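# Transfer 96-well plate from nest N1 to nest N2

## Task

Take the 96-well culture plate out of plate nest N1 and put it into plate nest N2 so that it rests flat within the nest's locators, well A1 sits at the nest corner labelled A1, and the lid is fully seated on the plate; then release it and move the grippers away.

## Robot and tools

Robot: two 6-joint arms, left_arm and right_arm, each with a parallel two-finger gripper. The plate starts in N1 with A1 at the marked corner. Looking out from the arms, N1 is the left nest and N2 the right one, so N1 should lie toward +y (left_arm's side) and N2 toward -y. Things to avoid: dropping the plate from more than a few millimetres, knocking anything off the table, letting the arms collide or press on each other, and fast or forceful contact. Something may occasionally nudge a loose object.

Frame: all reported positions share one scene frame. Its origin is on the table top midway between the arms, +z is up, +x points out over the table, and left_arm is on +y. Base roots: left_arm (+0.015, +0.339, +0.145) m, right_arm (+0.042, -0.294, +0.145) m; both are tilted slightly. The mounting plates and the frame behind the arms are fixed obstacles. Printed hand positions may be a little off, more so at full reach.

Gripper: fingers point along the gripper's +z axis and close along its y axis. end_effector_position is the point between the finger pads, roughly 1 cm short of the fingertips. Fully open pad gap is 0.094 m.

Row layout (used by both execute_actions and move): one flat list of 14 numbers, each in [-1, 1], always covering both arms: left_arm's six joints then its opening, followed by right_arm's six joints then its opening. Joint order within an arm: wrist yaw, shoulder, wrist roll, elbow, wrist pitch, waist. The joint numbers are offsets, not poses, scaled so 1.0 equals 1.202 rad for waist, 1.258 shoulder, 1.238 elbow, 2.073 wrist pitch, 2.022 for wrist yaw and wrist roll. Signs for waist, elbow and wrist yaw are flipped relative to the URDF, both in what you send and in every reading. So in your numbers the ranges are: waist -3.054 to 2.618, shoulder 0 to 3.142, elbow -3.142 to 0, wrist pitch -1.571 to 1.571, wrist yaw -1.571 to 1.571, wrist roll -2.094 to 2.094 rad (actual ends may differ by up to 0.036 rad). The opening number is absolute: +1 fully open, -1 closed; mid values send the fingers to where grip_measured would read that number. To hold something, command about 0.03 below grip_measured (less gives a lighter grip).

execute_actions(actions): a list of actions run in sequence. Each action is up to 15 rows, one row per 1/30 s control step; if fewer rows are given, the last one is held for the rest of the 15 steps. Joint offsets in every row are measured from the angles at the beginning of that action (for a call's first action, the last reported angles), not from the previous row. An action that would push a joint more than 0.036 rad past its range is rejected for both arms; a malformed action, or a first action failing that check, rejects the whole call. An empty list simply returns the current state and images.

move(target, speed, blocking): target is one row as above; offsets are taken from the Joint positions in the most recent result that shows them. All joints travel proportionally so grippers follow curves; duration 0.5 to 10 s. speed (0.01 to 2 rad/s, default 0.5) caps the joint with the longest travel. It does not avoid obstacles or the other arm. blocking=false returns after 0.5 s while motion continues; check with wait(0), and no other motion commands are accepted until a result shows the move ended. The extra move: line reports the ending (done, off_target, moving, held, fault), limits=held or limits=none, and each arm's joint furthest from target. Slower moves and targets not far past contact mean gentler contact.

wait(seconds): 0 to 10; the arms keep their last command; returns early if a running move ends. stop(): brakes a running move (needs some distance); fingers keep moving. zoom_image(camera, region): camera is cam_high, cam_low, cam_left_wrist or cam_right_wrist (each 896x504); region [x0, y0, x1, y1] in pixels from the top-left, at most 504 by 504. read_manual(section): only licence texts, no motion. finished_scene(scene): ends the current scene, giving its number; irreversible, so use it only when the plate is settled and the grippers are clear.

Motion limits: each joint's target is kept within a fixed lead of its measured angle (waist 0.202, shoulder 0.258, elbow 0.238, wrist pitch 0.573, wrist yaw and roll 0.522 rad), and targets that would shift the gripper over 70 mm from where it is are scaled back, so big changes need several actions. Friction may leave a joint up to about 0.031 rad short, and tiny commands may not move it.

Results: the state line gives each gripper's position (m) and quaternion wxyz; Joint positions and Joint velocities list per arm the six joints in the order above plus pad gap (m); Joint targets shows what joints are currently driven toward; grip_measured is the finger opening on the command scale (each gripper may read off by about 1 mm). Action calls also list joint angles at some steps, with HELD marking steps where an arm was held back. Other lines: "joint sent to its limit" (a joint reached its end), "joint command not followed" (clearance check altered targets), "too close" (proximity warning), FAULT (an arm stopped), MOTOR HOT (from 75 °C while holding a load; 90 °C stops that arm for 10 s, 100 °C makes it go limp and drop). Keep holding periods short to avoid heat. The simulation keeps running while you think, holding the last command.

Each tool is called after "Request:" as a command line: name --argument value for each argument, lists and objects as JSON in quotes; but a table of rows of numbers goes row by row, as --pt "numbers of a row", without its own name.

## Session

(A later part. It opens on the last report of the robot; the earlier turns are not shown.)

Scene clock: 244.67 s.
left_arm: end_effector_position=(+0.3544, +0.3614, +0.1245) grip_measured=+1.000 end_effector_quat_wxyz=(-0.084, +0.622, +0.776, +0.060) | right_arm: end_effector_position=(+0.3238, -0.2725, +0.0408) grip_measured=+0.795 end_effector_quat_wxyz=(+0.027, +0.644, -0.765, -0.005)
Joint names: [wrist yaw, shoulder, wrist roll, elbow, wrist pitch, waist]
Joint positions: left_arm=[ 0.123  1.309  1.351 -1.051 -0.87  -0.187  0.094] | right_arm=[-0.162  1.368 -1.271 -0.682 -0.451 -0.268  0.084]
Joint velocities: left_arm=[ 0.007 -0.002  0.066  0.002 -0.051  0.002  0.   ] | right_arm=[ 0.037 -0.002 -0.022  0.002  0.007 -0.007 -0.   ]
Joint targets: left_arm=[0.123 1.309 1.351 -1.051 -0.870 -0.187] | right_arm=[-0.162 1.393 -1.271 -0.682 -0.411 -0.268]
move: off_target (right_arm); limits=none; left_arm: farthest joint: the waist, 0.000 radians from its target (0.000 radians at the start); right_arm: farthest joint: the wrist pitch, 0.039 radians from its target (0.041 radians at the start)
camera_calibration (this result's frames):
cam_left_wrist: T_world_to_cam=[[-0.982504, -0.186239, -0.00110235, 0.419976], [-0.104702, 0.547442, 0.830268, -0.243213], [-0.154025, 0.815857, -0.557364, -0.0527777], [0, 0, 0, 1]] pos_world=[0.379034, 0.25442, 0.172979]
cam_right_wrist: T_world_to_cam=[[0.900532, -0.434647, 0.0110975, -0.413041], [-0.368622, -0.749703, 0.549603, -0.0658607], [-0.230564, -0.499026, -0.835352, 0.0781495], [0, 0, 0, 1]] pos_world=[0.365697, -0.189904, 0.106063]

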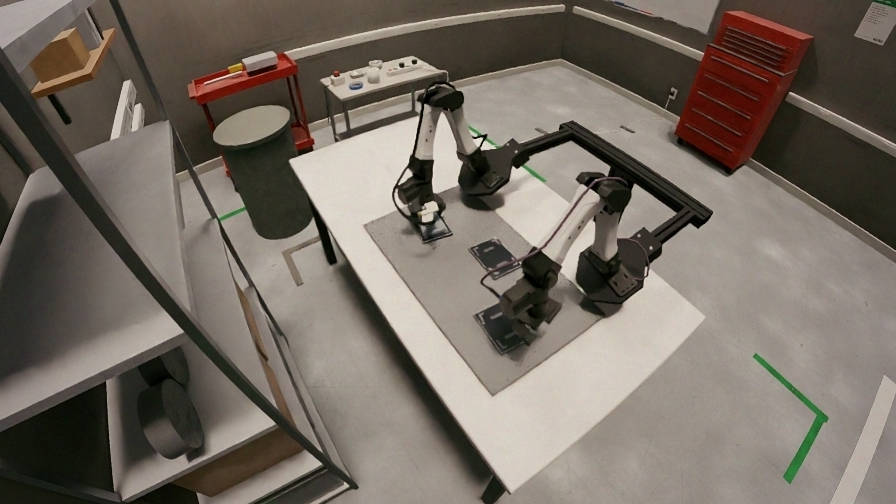

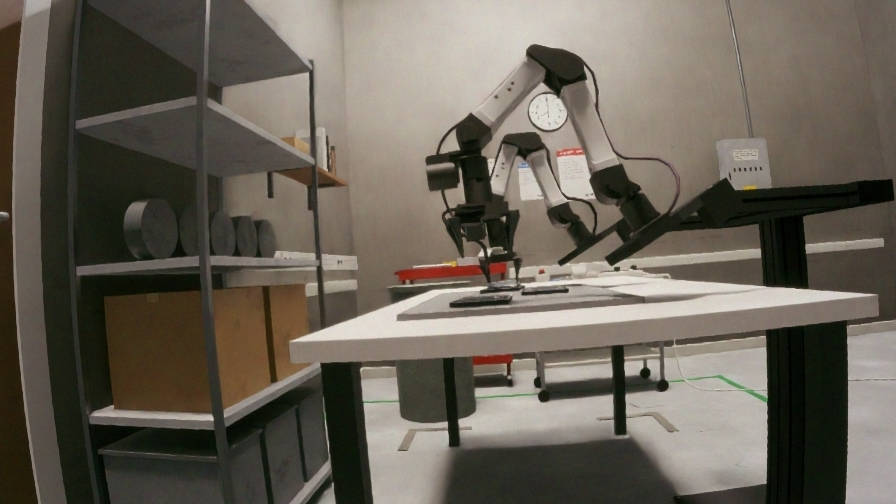

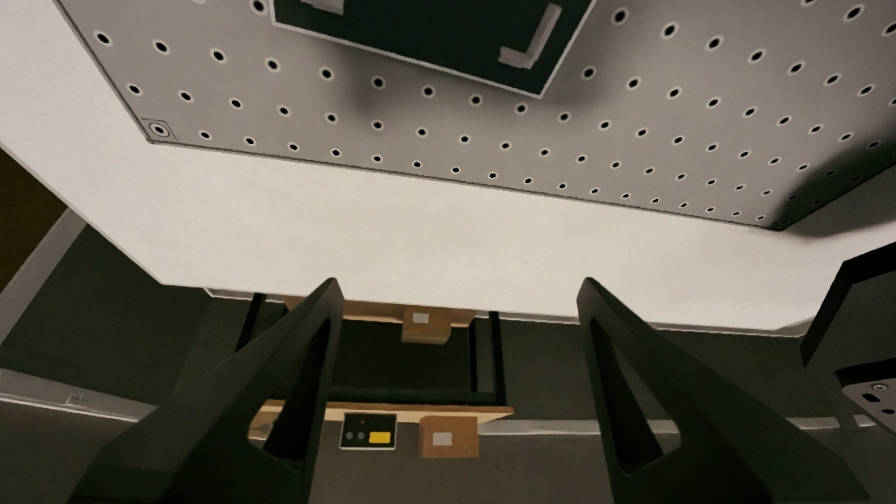

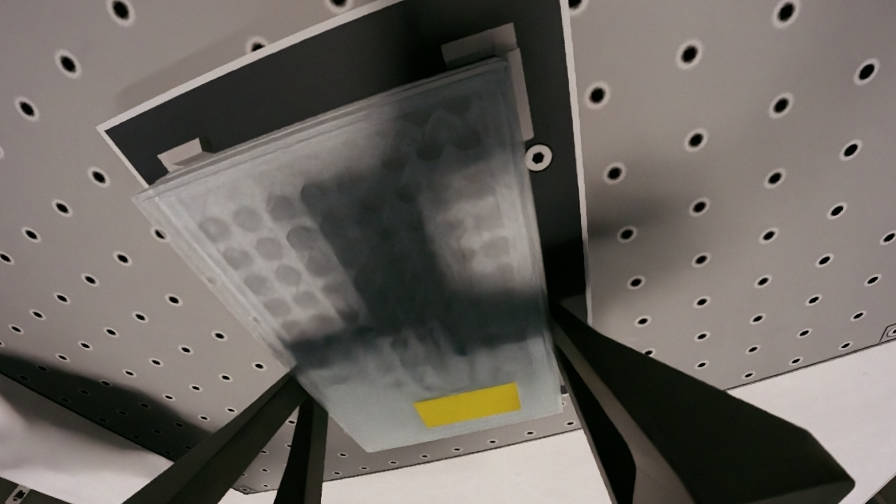

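Request:
execute_actions --actions '[[[0,0,0,0,0,0,1,0,0.01,0,0,0,0,0.76]],[[0,0,0,0,0,0,1,0,0,0,0,0,0,0.88]],[[0,0,0,0,0,0,1,0,0,0,0,0,0,1]],[[0,0,0,0,0,0,1,0,0,0,0,0,0,1]]]'

Request:
move --target '[0,0,0,0,0,0,1, 0,-0.13,0,-0.035,-0.085,0,1]' --speed 0.15

Scene clock: 250.97 s.
left_arm: end_effector_position=(+0.3544, +0.3614, +0.1245) grip_measured=+1.000 end_effector_quat_wxyz=(-0.084, +0.622, +0.776, +0.060) | right_arm: end_effector_position=(+0.3238, -0.2725, +0.0408) grip_measured=+1.000 end_effector_quat_wxyz=(+0.027, +0.644, -0.765, -0.005)
Joint names: [wrist yaw, shoulder, wrist roll, elbow, wrist pitch, waist]
Joint positions: left_arm=[ 0.123  1.309  1.351 -1.051 -0.87  -0.187  0.094] | right_arm=[-0.162  1.368 -1.271 -0.682 -0.451 -0.268  0.094]
Joint velocities: left_arm=[ 0.007 -0.002  0.11  -0.002  0.022  0.017  0.   ] | right_arm=[ 0.037  0.007 -0.022  0.002 -0.037 -0.007  0.   ]
Joint targets: left_arm=[0.123 1.309 1.351 -1.051 -0.870 -0.187] | right_arm=[-0.162 1.368 -1.271 -0.682 -0.451 -0.268]
Step readings (joint positions; steps 1 to 15: 1st action; 16 to 30: 2nd action; 31 to 45: 3rd action; 46 to 60: 4th action):
0: left_arm=[0.123 1.309 1.351 -1.051 -0.870 -0.187] | right_arm=[-0.162 1.368 -1.271 -0.682 -0.451 -0.268]
1: left_arm=[0.123 1.309 1.351 -1.051 -0.870 -0.187] | right_arm=[-0.162 1.368 -1.271 -0.682 -0.451 -0.268]
2: left_arm=[0.123 1.309 1.351 -1.051 -0.870 -0.187] | right_arm=[-0.162 1.368 -1.271 -0.682 -0.451 -0.268]
4: left_arm=[0.123 1.309 1.351 -1.051 -0.870 -0.187] | right_arm=[-0.162 1.368 -1.271 -0.682 -0.451 -0.268]
8: left_arm=[0.123 1.309 1.351 -1.051 -0.870 -0.187] | right_arm=[-0.162 1.368 -1.271 -0.682 -0.451 -0.268]
15: left_arm=[0.123 1.309 1.351 -1.051 -0.870 -0.187] | right_arm=[-0.162 1.368 -1.271 -0.682 -0.451 -0.268]
16: left_arm=[0.123 1.309 1.351 -1.051 -0.870 -0.187] | right_arm=[-0.162 1.368 -1.271 -0.682 -0.451 -0.268]
17: left_arm=[0.123 1.309 1.351 -1.051 -0.870 -0.187] | right_arm=[-0.162 1.368 -1.271 -0.682 -0.451 -0.268]
19: left_arm=[0.123 1.309 1.351 -1.051 -0.870 -0.187] | right_arm=[-0.162 1.368 -1.271 -0.682 -0.451 -0.268]
23: left_arm=[0.123 1.309 1.351 -1.051 -0.870 -0.187] | right_arm=[-0.162 1.368 -1.271 -0.682 -0.451 -0.268]
30: left_arm=[0.123 1.309 1.351 -1.051 -0.870 -0.187] | right_arm=[-0.162 1.368 -1.271 -0.682 -0.451 -0.268]
31: left_arm=[0.123 1.309 1.351 -1.051 -0.870 -0.187] | right_arm=[-0.162 1.368 -1.271 -0.682 -0.451 -0.268]
32: left_arm=[0.123 1.309 1.351 -1.051 -0.870 -0.187] | right_arm=[-0.162 1.368 -1.271 -0.682 -0.451 -0.268]
34: left_arm=[0.123 1.309 1.351 -1.051 -0.870 -0.187] | right_arm=[-0.162 1.368 -1.271 -0.682 -0.451 -0.268]
38: left_arm=[0.123 1.309 1.351 -1.051 -0.870 -0.187] | right_arm=[-0.162 1.368 -1.271 -0.682 -0.451 -0.268]
45: left_arm=[0.123 1.309 1.351 -1.051 -0.870 -0.187] | right_arm=[-0.162 1.368 -1.271 -0.682 -0.451 -0.268]
46: left_arm=[0.123 1.309 1.351 -1.051 -0.870 -0.187] | right_arm=[-0.162 1.368 -1.271 -0.682 -0.451 -0.268]
47: left_arm=[0.123 1.309 1.351 -1.051 -0.870 -0.187] | right_arm=[-0.162 1.368 -1.271 -0.682 -0.451 -0.268]
49: left_arm=[0.123 1.309 1.351 -1.051 -0.870 -0.187] | right_arm=[-0.162 1.368 -1.271 -0.682 -0.451 -0.268]
53: left_arm=[0.123 1.309 1.351 -1.051 -0.870 -0.187] | right_arm=[-0.162 1.368 -1.271 -0.682 -0.451 -0.268]
60: Joint positions above
camera_calibration (this result's frames):
cam_left_wrist: T_world_to_cam=[[-0.982504, -0.186239, -0.00110235, 0.419976], [-0.104702, 0.547442, 0.830268, -0.243213], [-0.154025, 0.815857, -0.557364, -0.0527777], [0, 0, 0, 1]] pos_world=[0.379034, 0.25442, 0.172979]
cam_right_wrist: T_world_to_cam=[[0.90056, -0.434598, 0.0107797, -0.412946], [-0.368375, -0.749698, 0.549775, -0.0659915], [-0.23085, -0.499077, -0.835243, 0.0782008], [0, 0, 0, 1]] pos_world=[0.365625, -0.189911, 0.106049]

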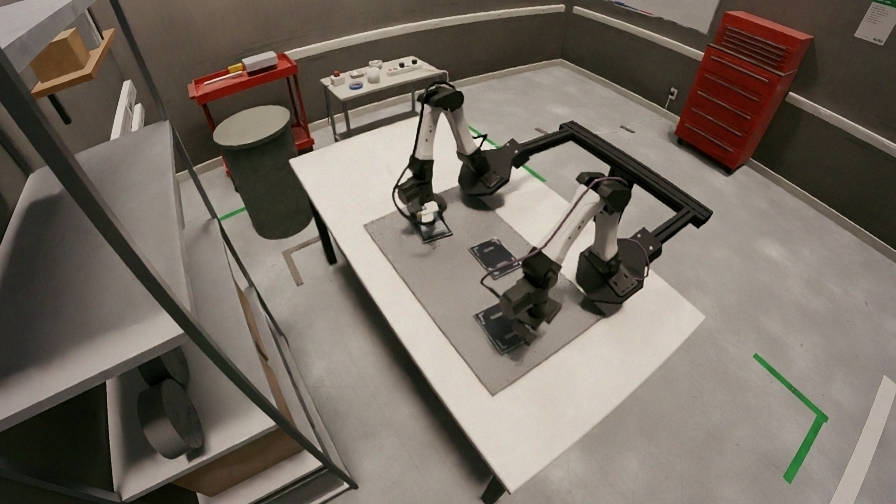

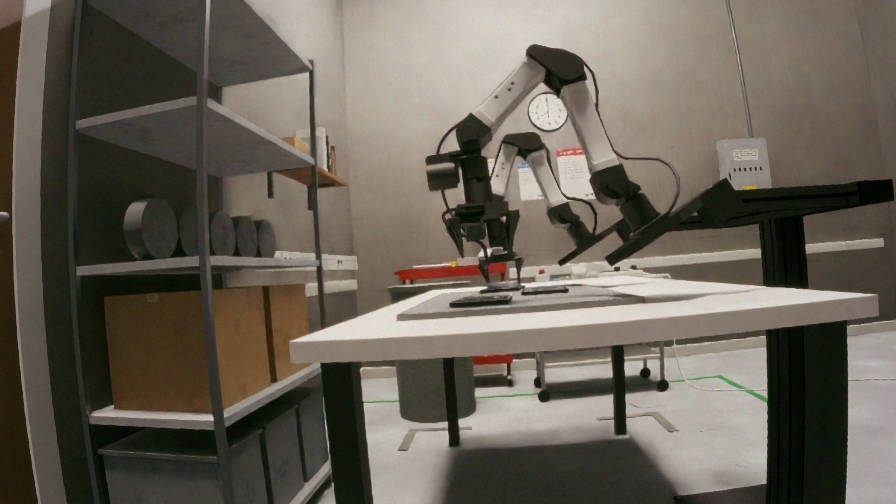

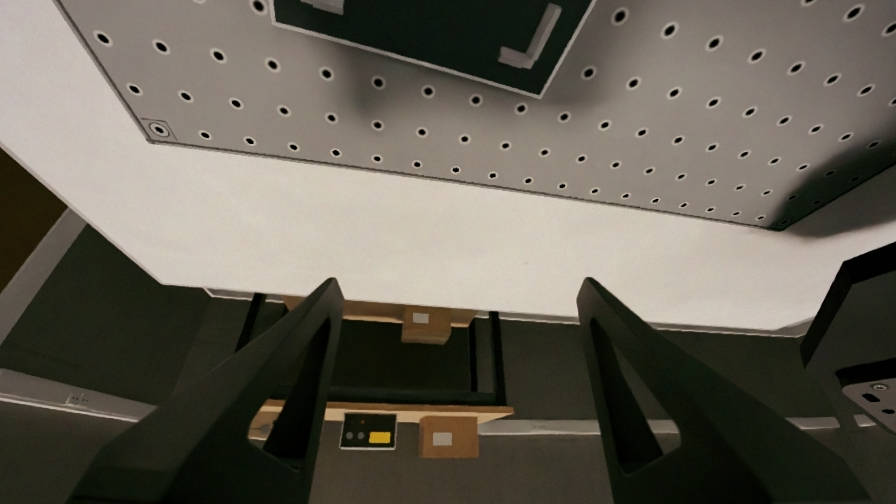

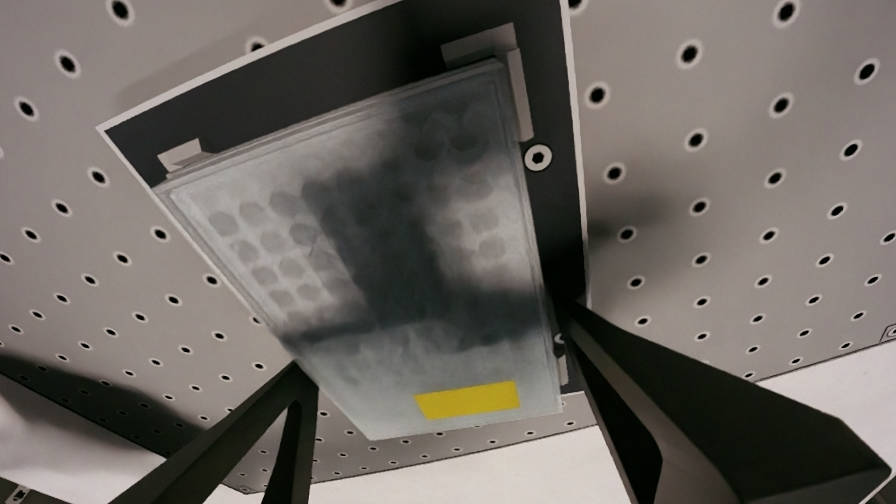

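Scene clock: 252.73 s.
left_arm: end_effector_position=(+0.3544, +0.3614, +0.1245) grip_measured=+1.000 end_effector_quat_wxyz=(-0.084, +0.622, +0.776, +0.060) | right_arm: end_effector_position=(+0.3189, -0.2781, +0.0755) grip_measured=+1.000 end_effector_quat_wxyz=(+0.026, +0.644, -0.765, -0.005)
Joint names: [wrist yaw, shoulder, wrist roll, elbow, wrist pitch, waist]
Joint positions: left_arm=[ 0.123  1.309  1.351 -1.051 -0.87  -0.187  0.094] | right_arm=[-0.162  1.225 -1.271 -0.702 -0.612 -0.268  0.094]
Joint velocities: left_arm=[-0.007 -0.017 -0.022 -0.002 -0.081 -0.002  0.   ] | right_arm=[ 0.007  0.002 -0.007  0.002 -0.037  0.007  0.   ]
Joint targets: left_arm=[0.123 1.309 1.351 -1.051 -0.870 -0.187] | right_arm=[-0.162 1.205 -1.271 -0.725 -0.627 -0.268]
move: off_target (right_arm); limits=none; left_arm: farthest joint: the waist, 0.000 radians from its target (0.000 radians at the start); right_arm: farthest joint: the elbow, 0.023 radians from its target (0.044 radians at the start)
camera_calibration (this result's frames):
cam_left_wrist: T_world_to_cam=[[-0.982504, -0.186239, -0.00110235, 0.419976], [-0.104702, 0.547442, 0.830268, -0.243213], [-0.154025, 0.815857, -0.557364, -0.0527777], [0, 0, 0, 1]] pos_world=[0.379034, 0.25442, 0.172979]
cam_right_wrist: T_world_to_cam=[[0.900393, -0.434892, 0.0126864, -0.411568], [-0.369853, -0.749729, 0.54874, -0.0904589], [-0.229131, -0.498774, -0.835897, 0.102866], [0, 0, 0, 1]] pos_world=[0.360686, -0.1955, 0.140845]

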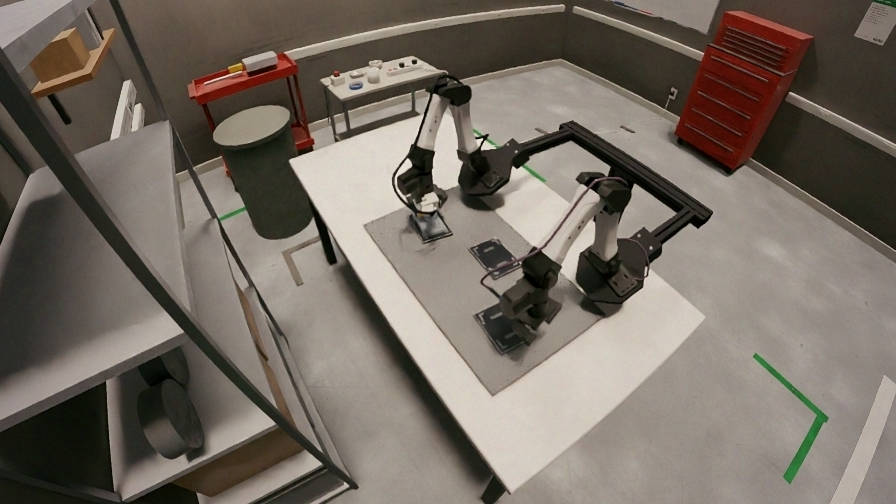

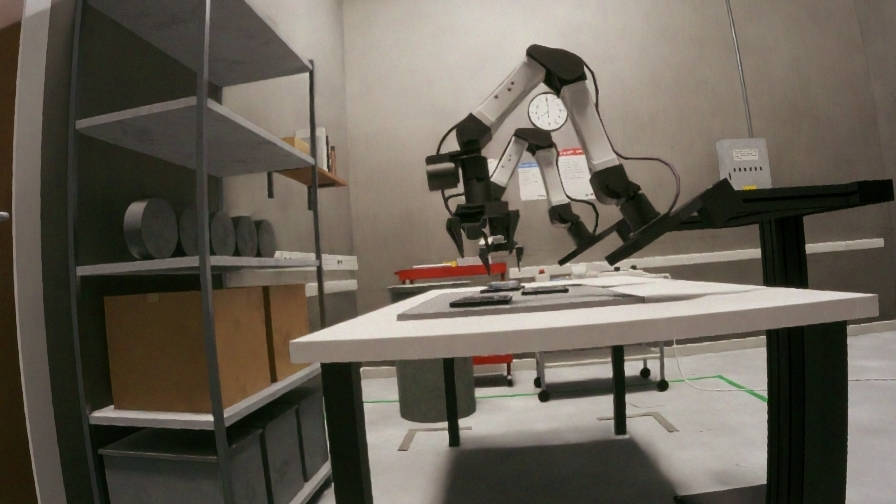

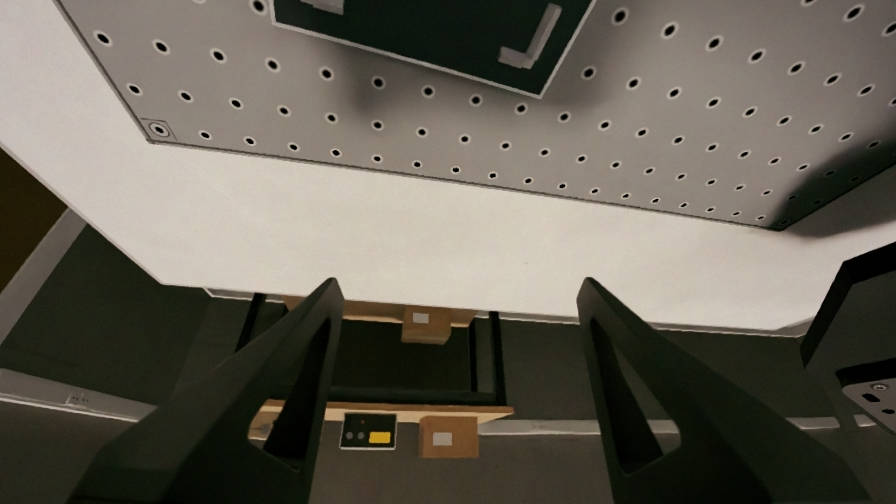

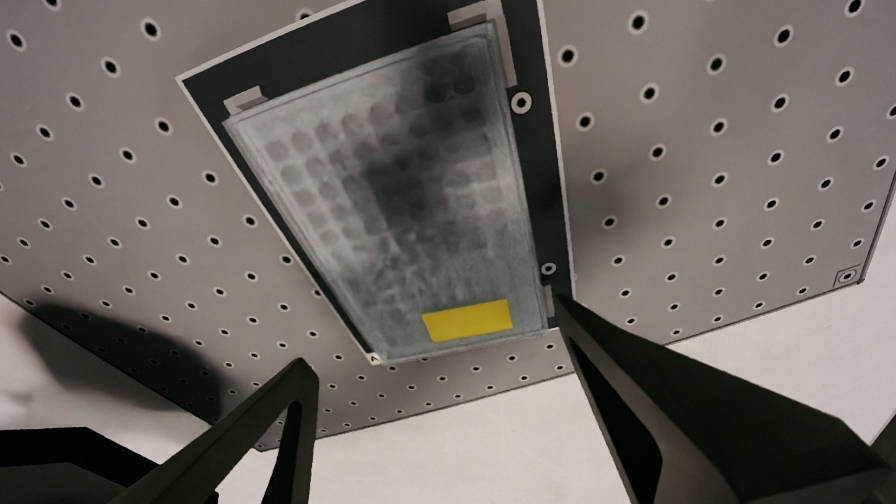

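Request:
move --target '[0,0,0,0,0,0,1, 0,-0.3,0,-0.03,-0.16,0,1]' --speed 0.6

Request:
zoom_image --camera "cam_high" --region '[450,280,570,370]'

Request:
zoom_image --camera "cam_low" --region '[440,260,600,320]'

Scene clock: 257.73 s.
left_arm: end_effector_position=(+0.3544, +0.3614, +0.1245) grip_measured=+1.000 end_effector_quat_wxyz=(-0.084, +0.622, +0.776, +0.060) | right_arm: end_effector_position=(+0.2922, -0.2920, +0.1497) grip_measured=+1.000 end_effector_quat_wxyz=(+0.001, +0.641, -0.768, +0.012)
Joint names: [wrist yaw, shoulder, wrist roll, elbow, wrist pitch, waist]
Joint positions: left_arm=[ 0.123  1.309  1.351 -1.051 -0.87  -0.187  0.094] | right_arm=[-0.162  0.864 -1.271 -0.718 -0.928 -0.268  0.094]
Joint velocities: left_arm=[-0.022  0.007 -0.022  0.007  0.007  0.002  0.   ] | right_arm=[ 0.051  0.007 -0.037  0.002 -0.022 -0.002  0.   ]
Joint targets: left_arm=[0.123 1.309 1.351 -1.051 -0.870 -0.187] | right_arm=[-0.162 0.848 -1.271 -0.739 -0.944 -0.268]
move: off_target (right_arm); limits=none; left_arm: farthest joint: the waist, 0.000 radians from its target (0.000 radians at the start); right_arm: farthest joint: the elbow, 0.021 radians from its target (0.037 radians at the start)
camera_calibration (this result's frames):
cam_left_wrist: T_world_to_cam=[[-0.982504, -0.186239, -0.00110235, 0.419976], [-0.104702, 0.547442, 0.830268, -0.243213], [-0.154025, 0.815857, -0.557364, -0.0527777], [0, 0, 0, 1]] pos_world=[0.379034, 0.25442, 0.172979]
cam_right_wrist: T_world_to_cam=[[0.894384, -0.442839, 0.0630163, -0.402611], [-0.408132, -0.750276, 0.52011, -0.136103], [-0.183045, -0.490897, -0.851772, 0.143013], [0, 0, 0, 1]] pos_world=[0.330719, -0.210201, 0.217974]

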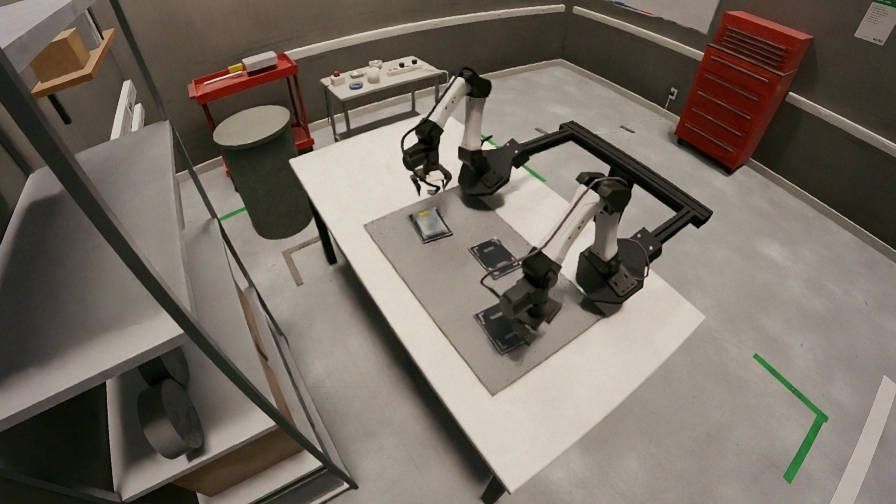

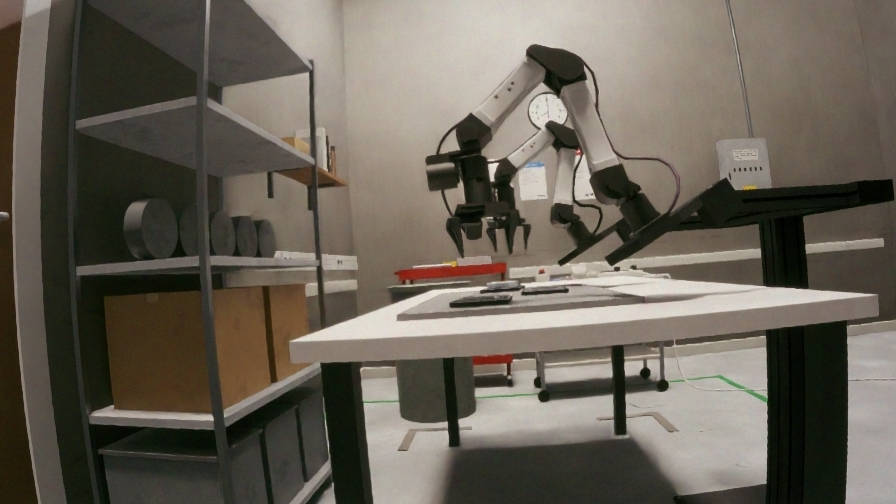

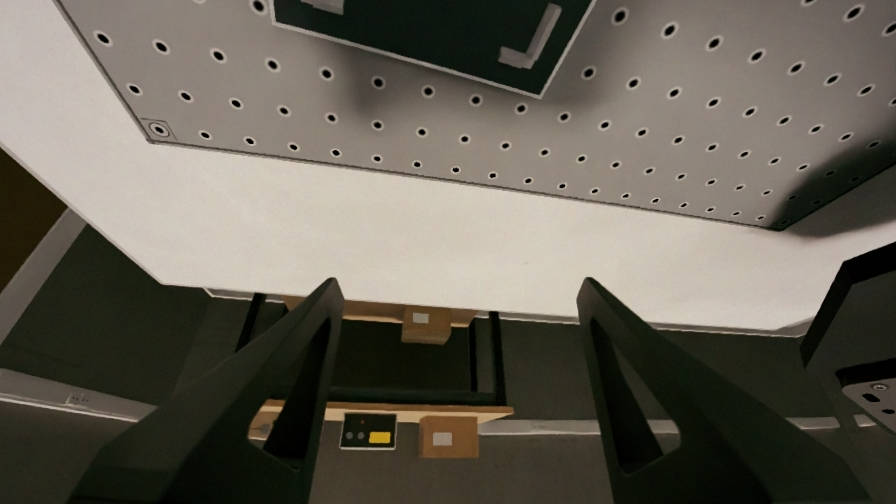

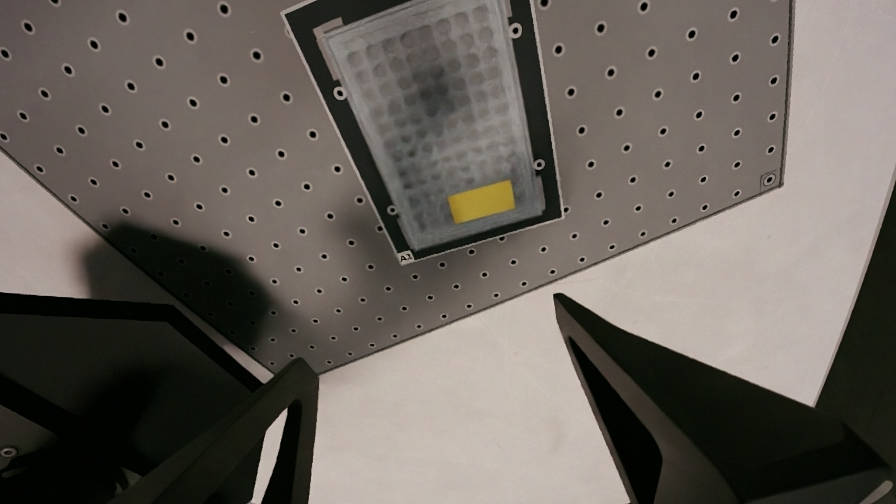

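Region (450, 280, 570, 370) of cam_high's 896x504 image, scaled by 4.200, with more detail than that image has; it fills the top 378 rows of this view, and the rest is white.

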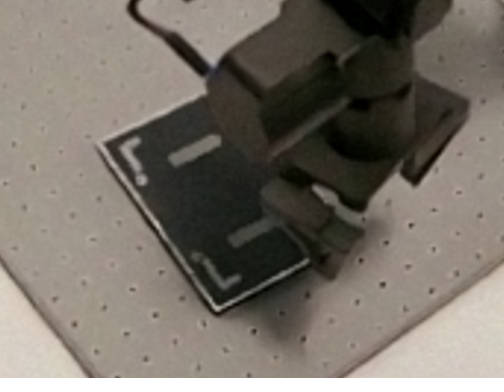

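Region (440, 260, 600, 320) of cam_low's 896x504 image, scaled by 3.150, with more detail than that image has; it fills the top 189 rows of this view, and the rest is white.

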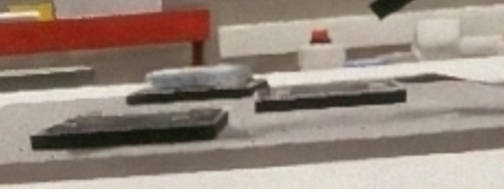

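Request:
zoom_image --camera "cam_right_wrist" --region '[260,0,620,280]'

Request:
zoom_image --camera "cam_high" --region '[390,190,470,250]'

Region (260, 0, 620, 280) of cam_right_wrist's 896x504 image, scaled by 1.400, with more detail than that image has.

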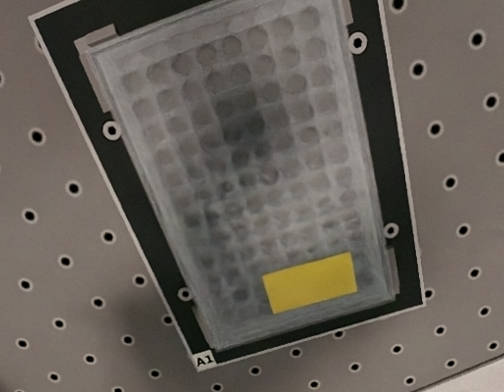

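Region (390, 190, 470, 250) of cam_high's 896x504 image, scaled by 6.300, with more detail than that image has; it fills the top 378 rows of this view, and the rest is white.

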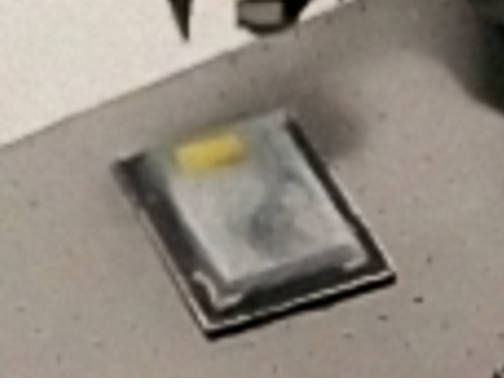

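Seated with all four locators visible.

Request:
finished_scene --scene 2

The scene is finished: the task was done.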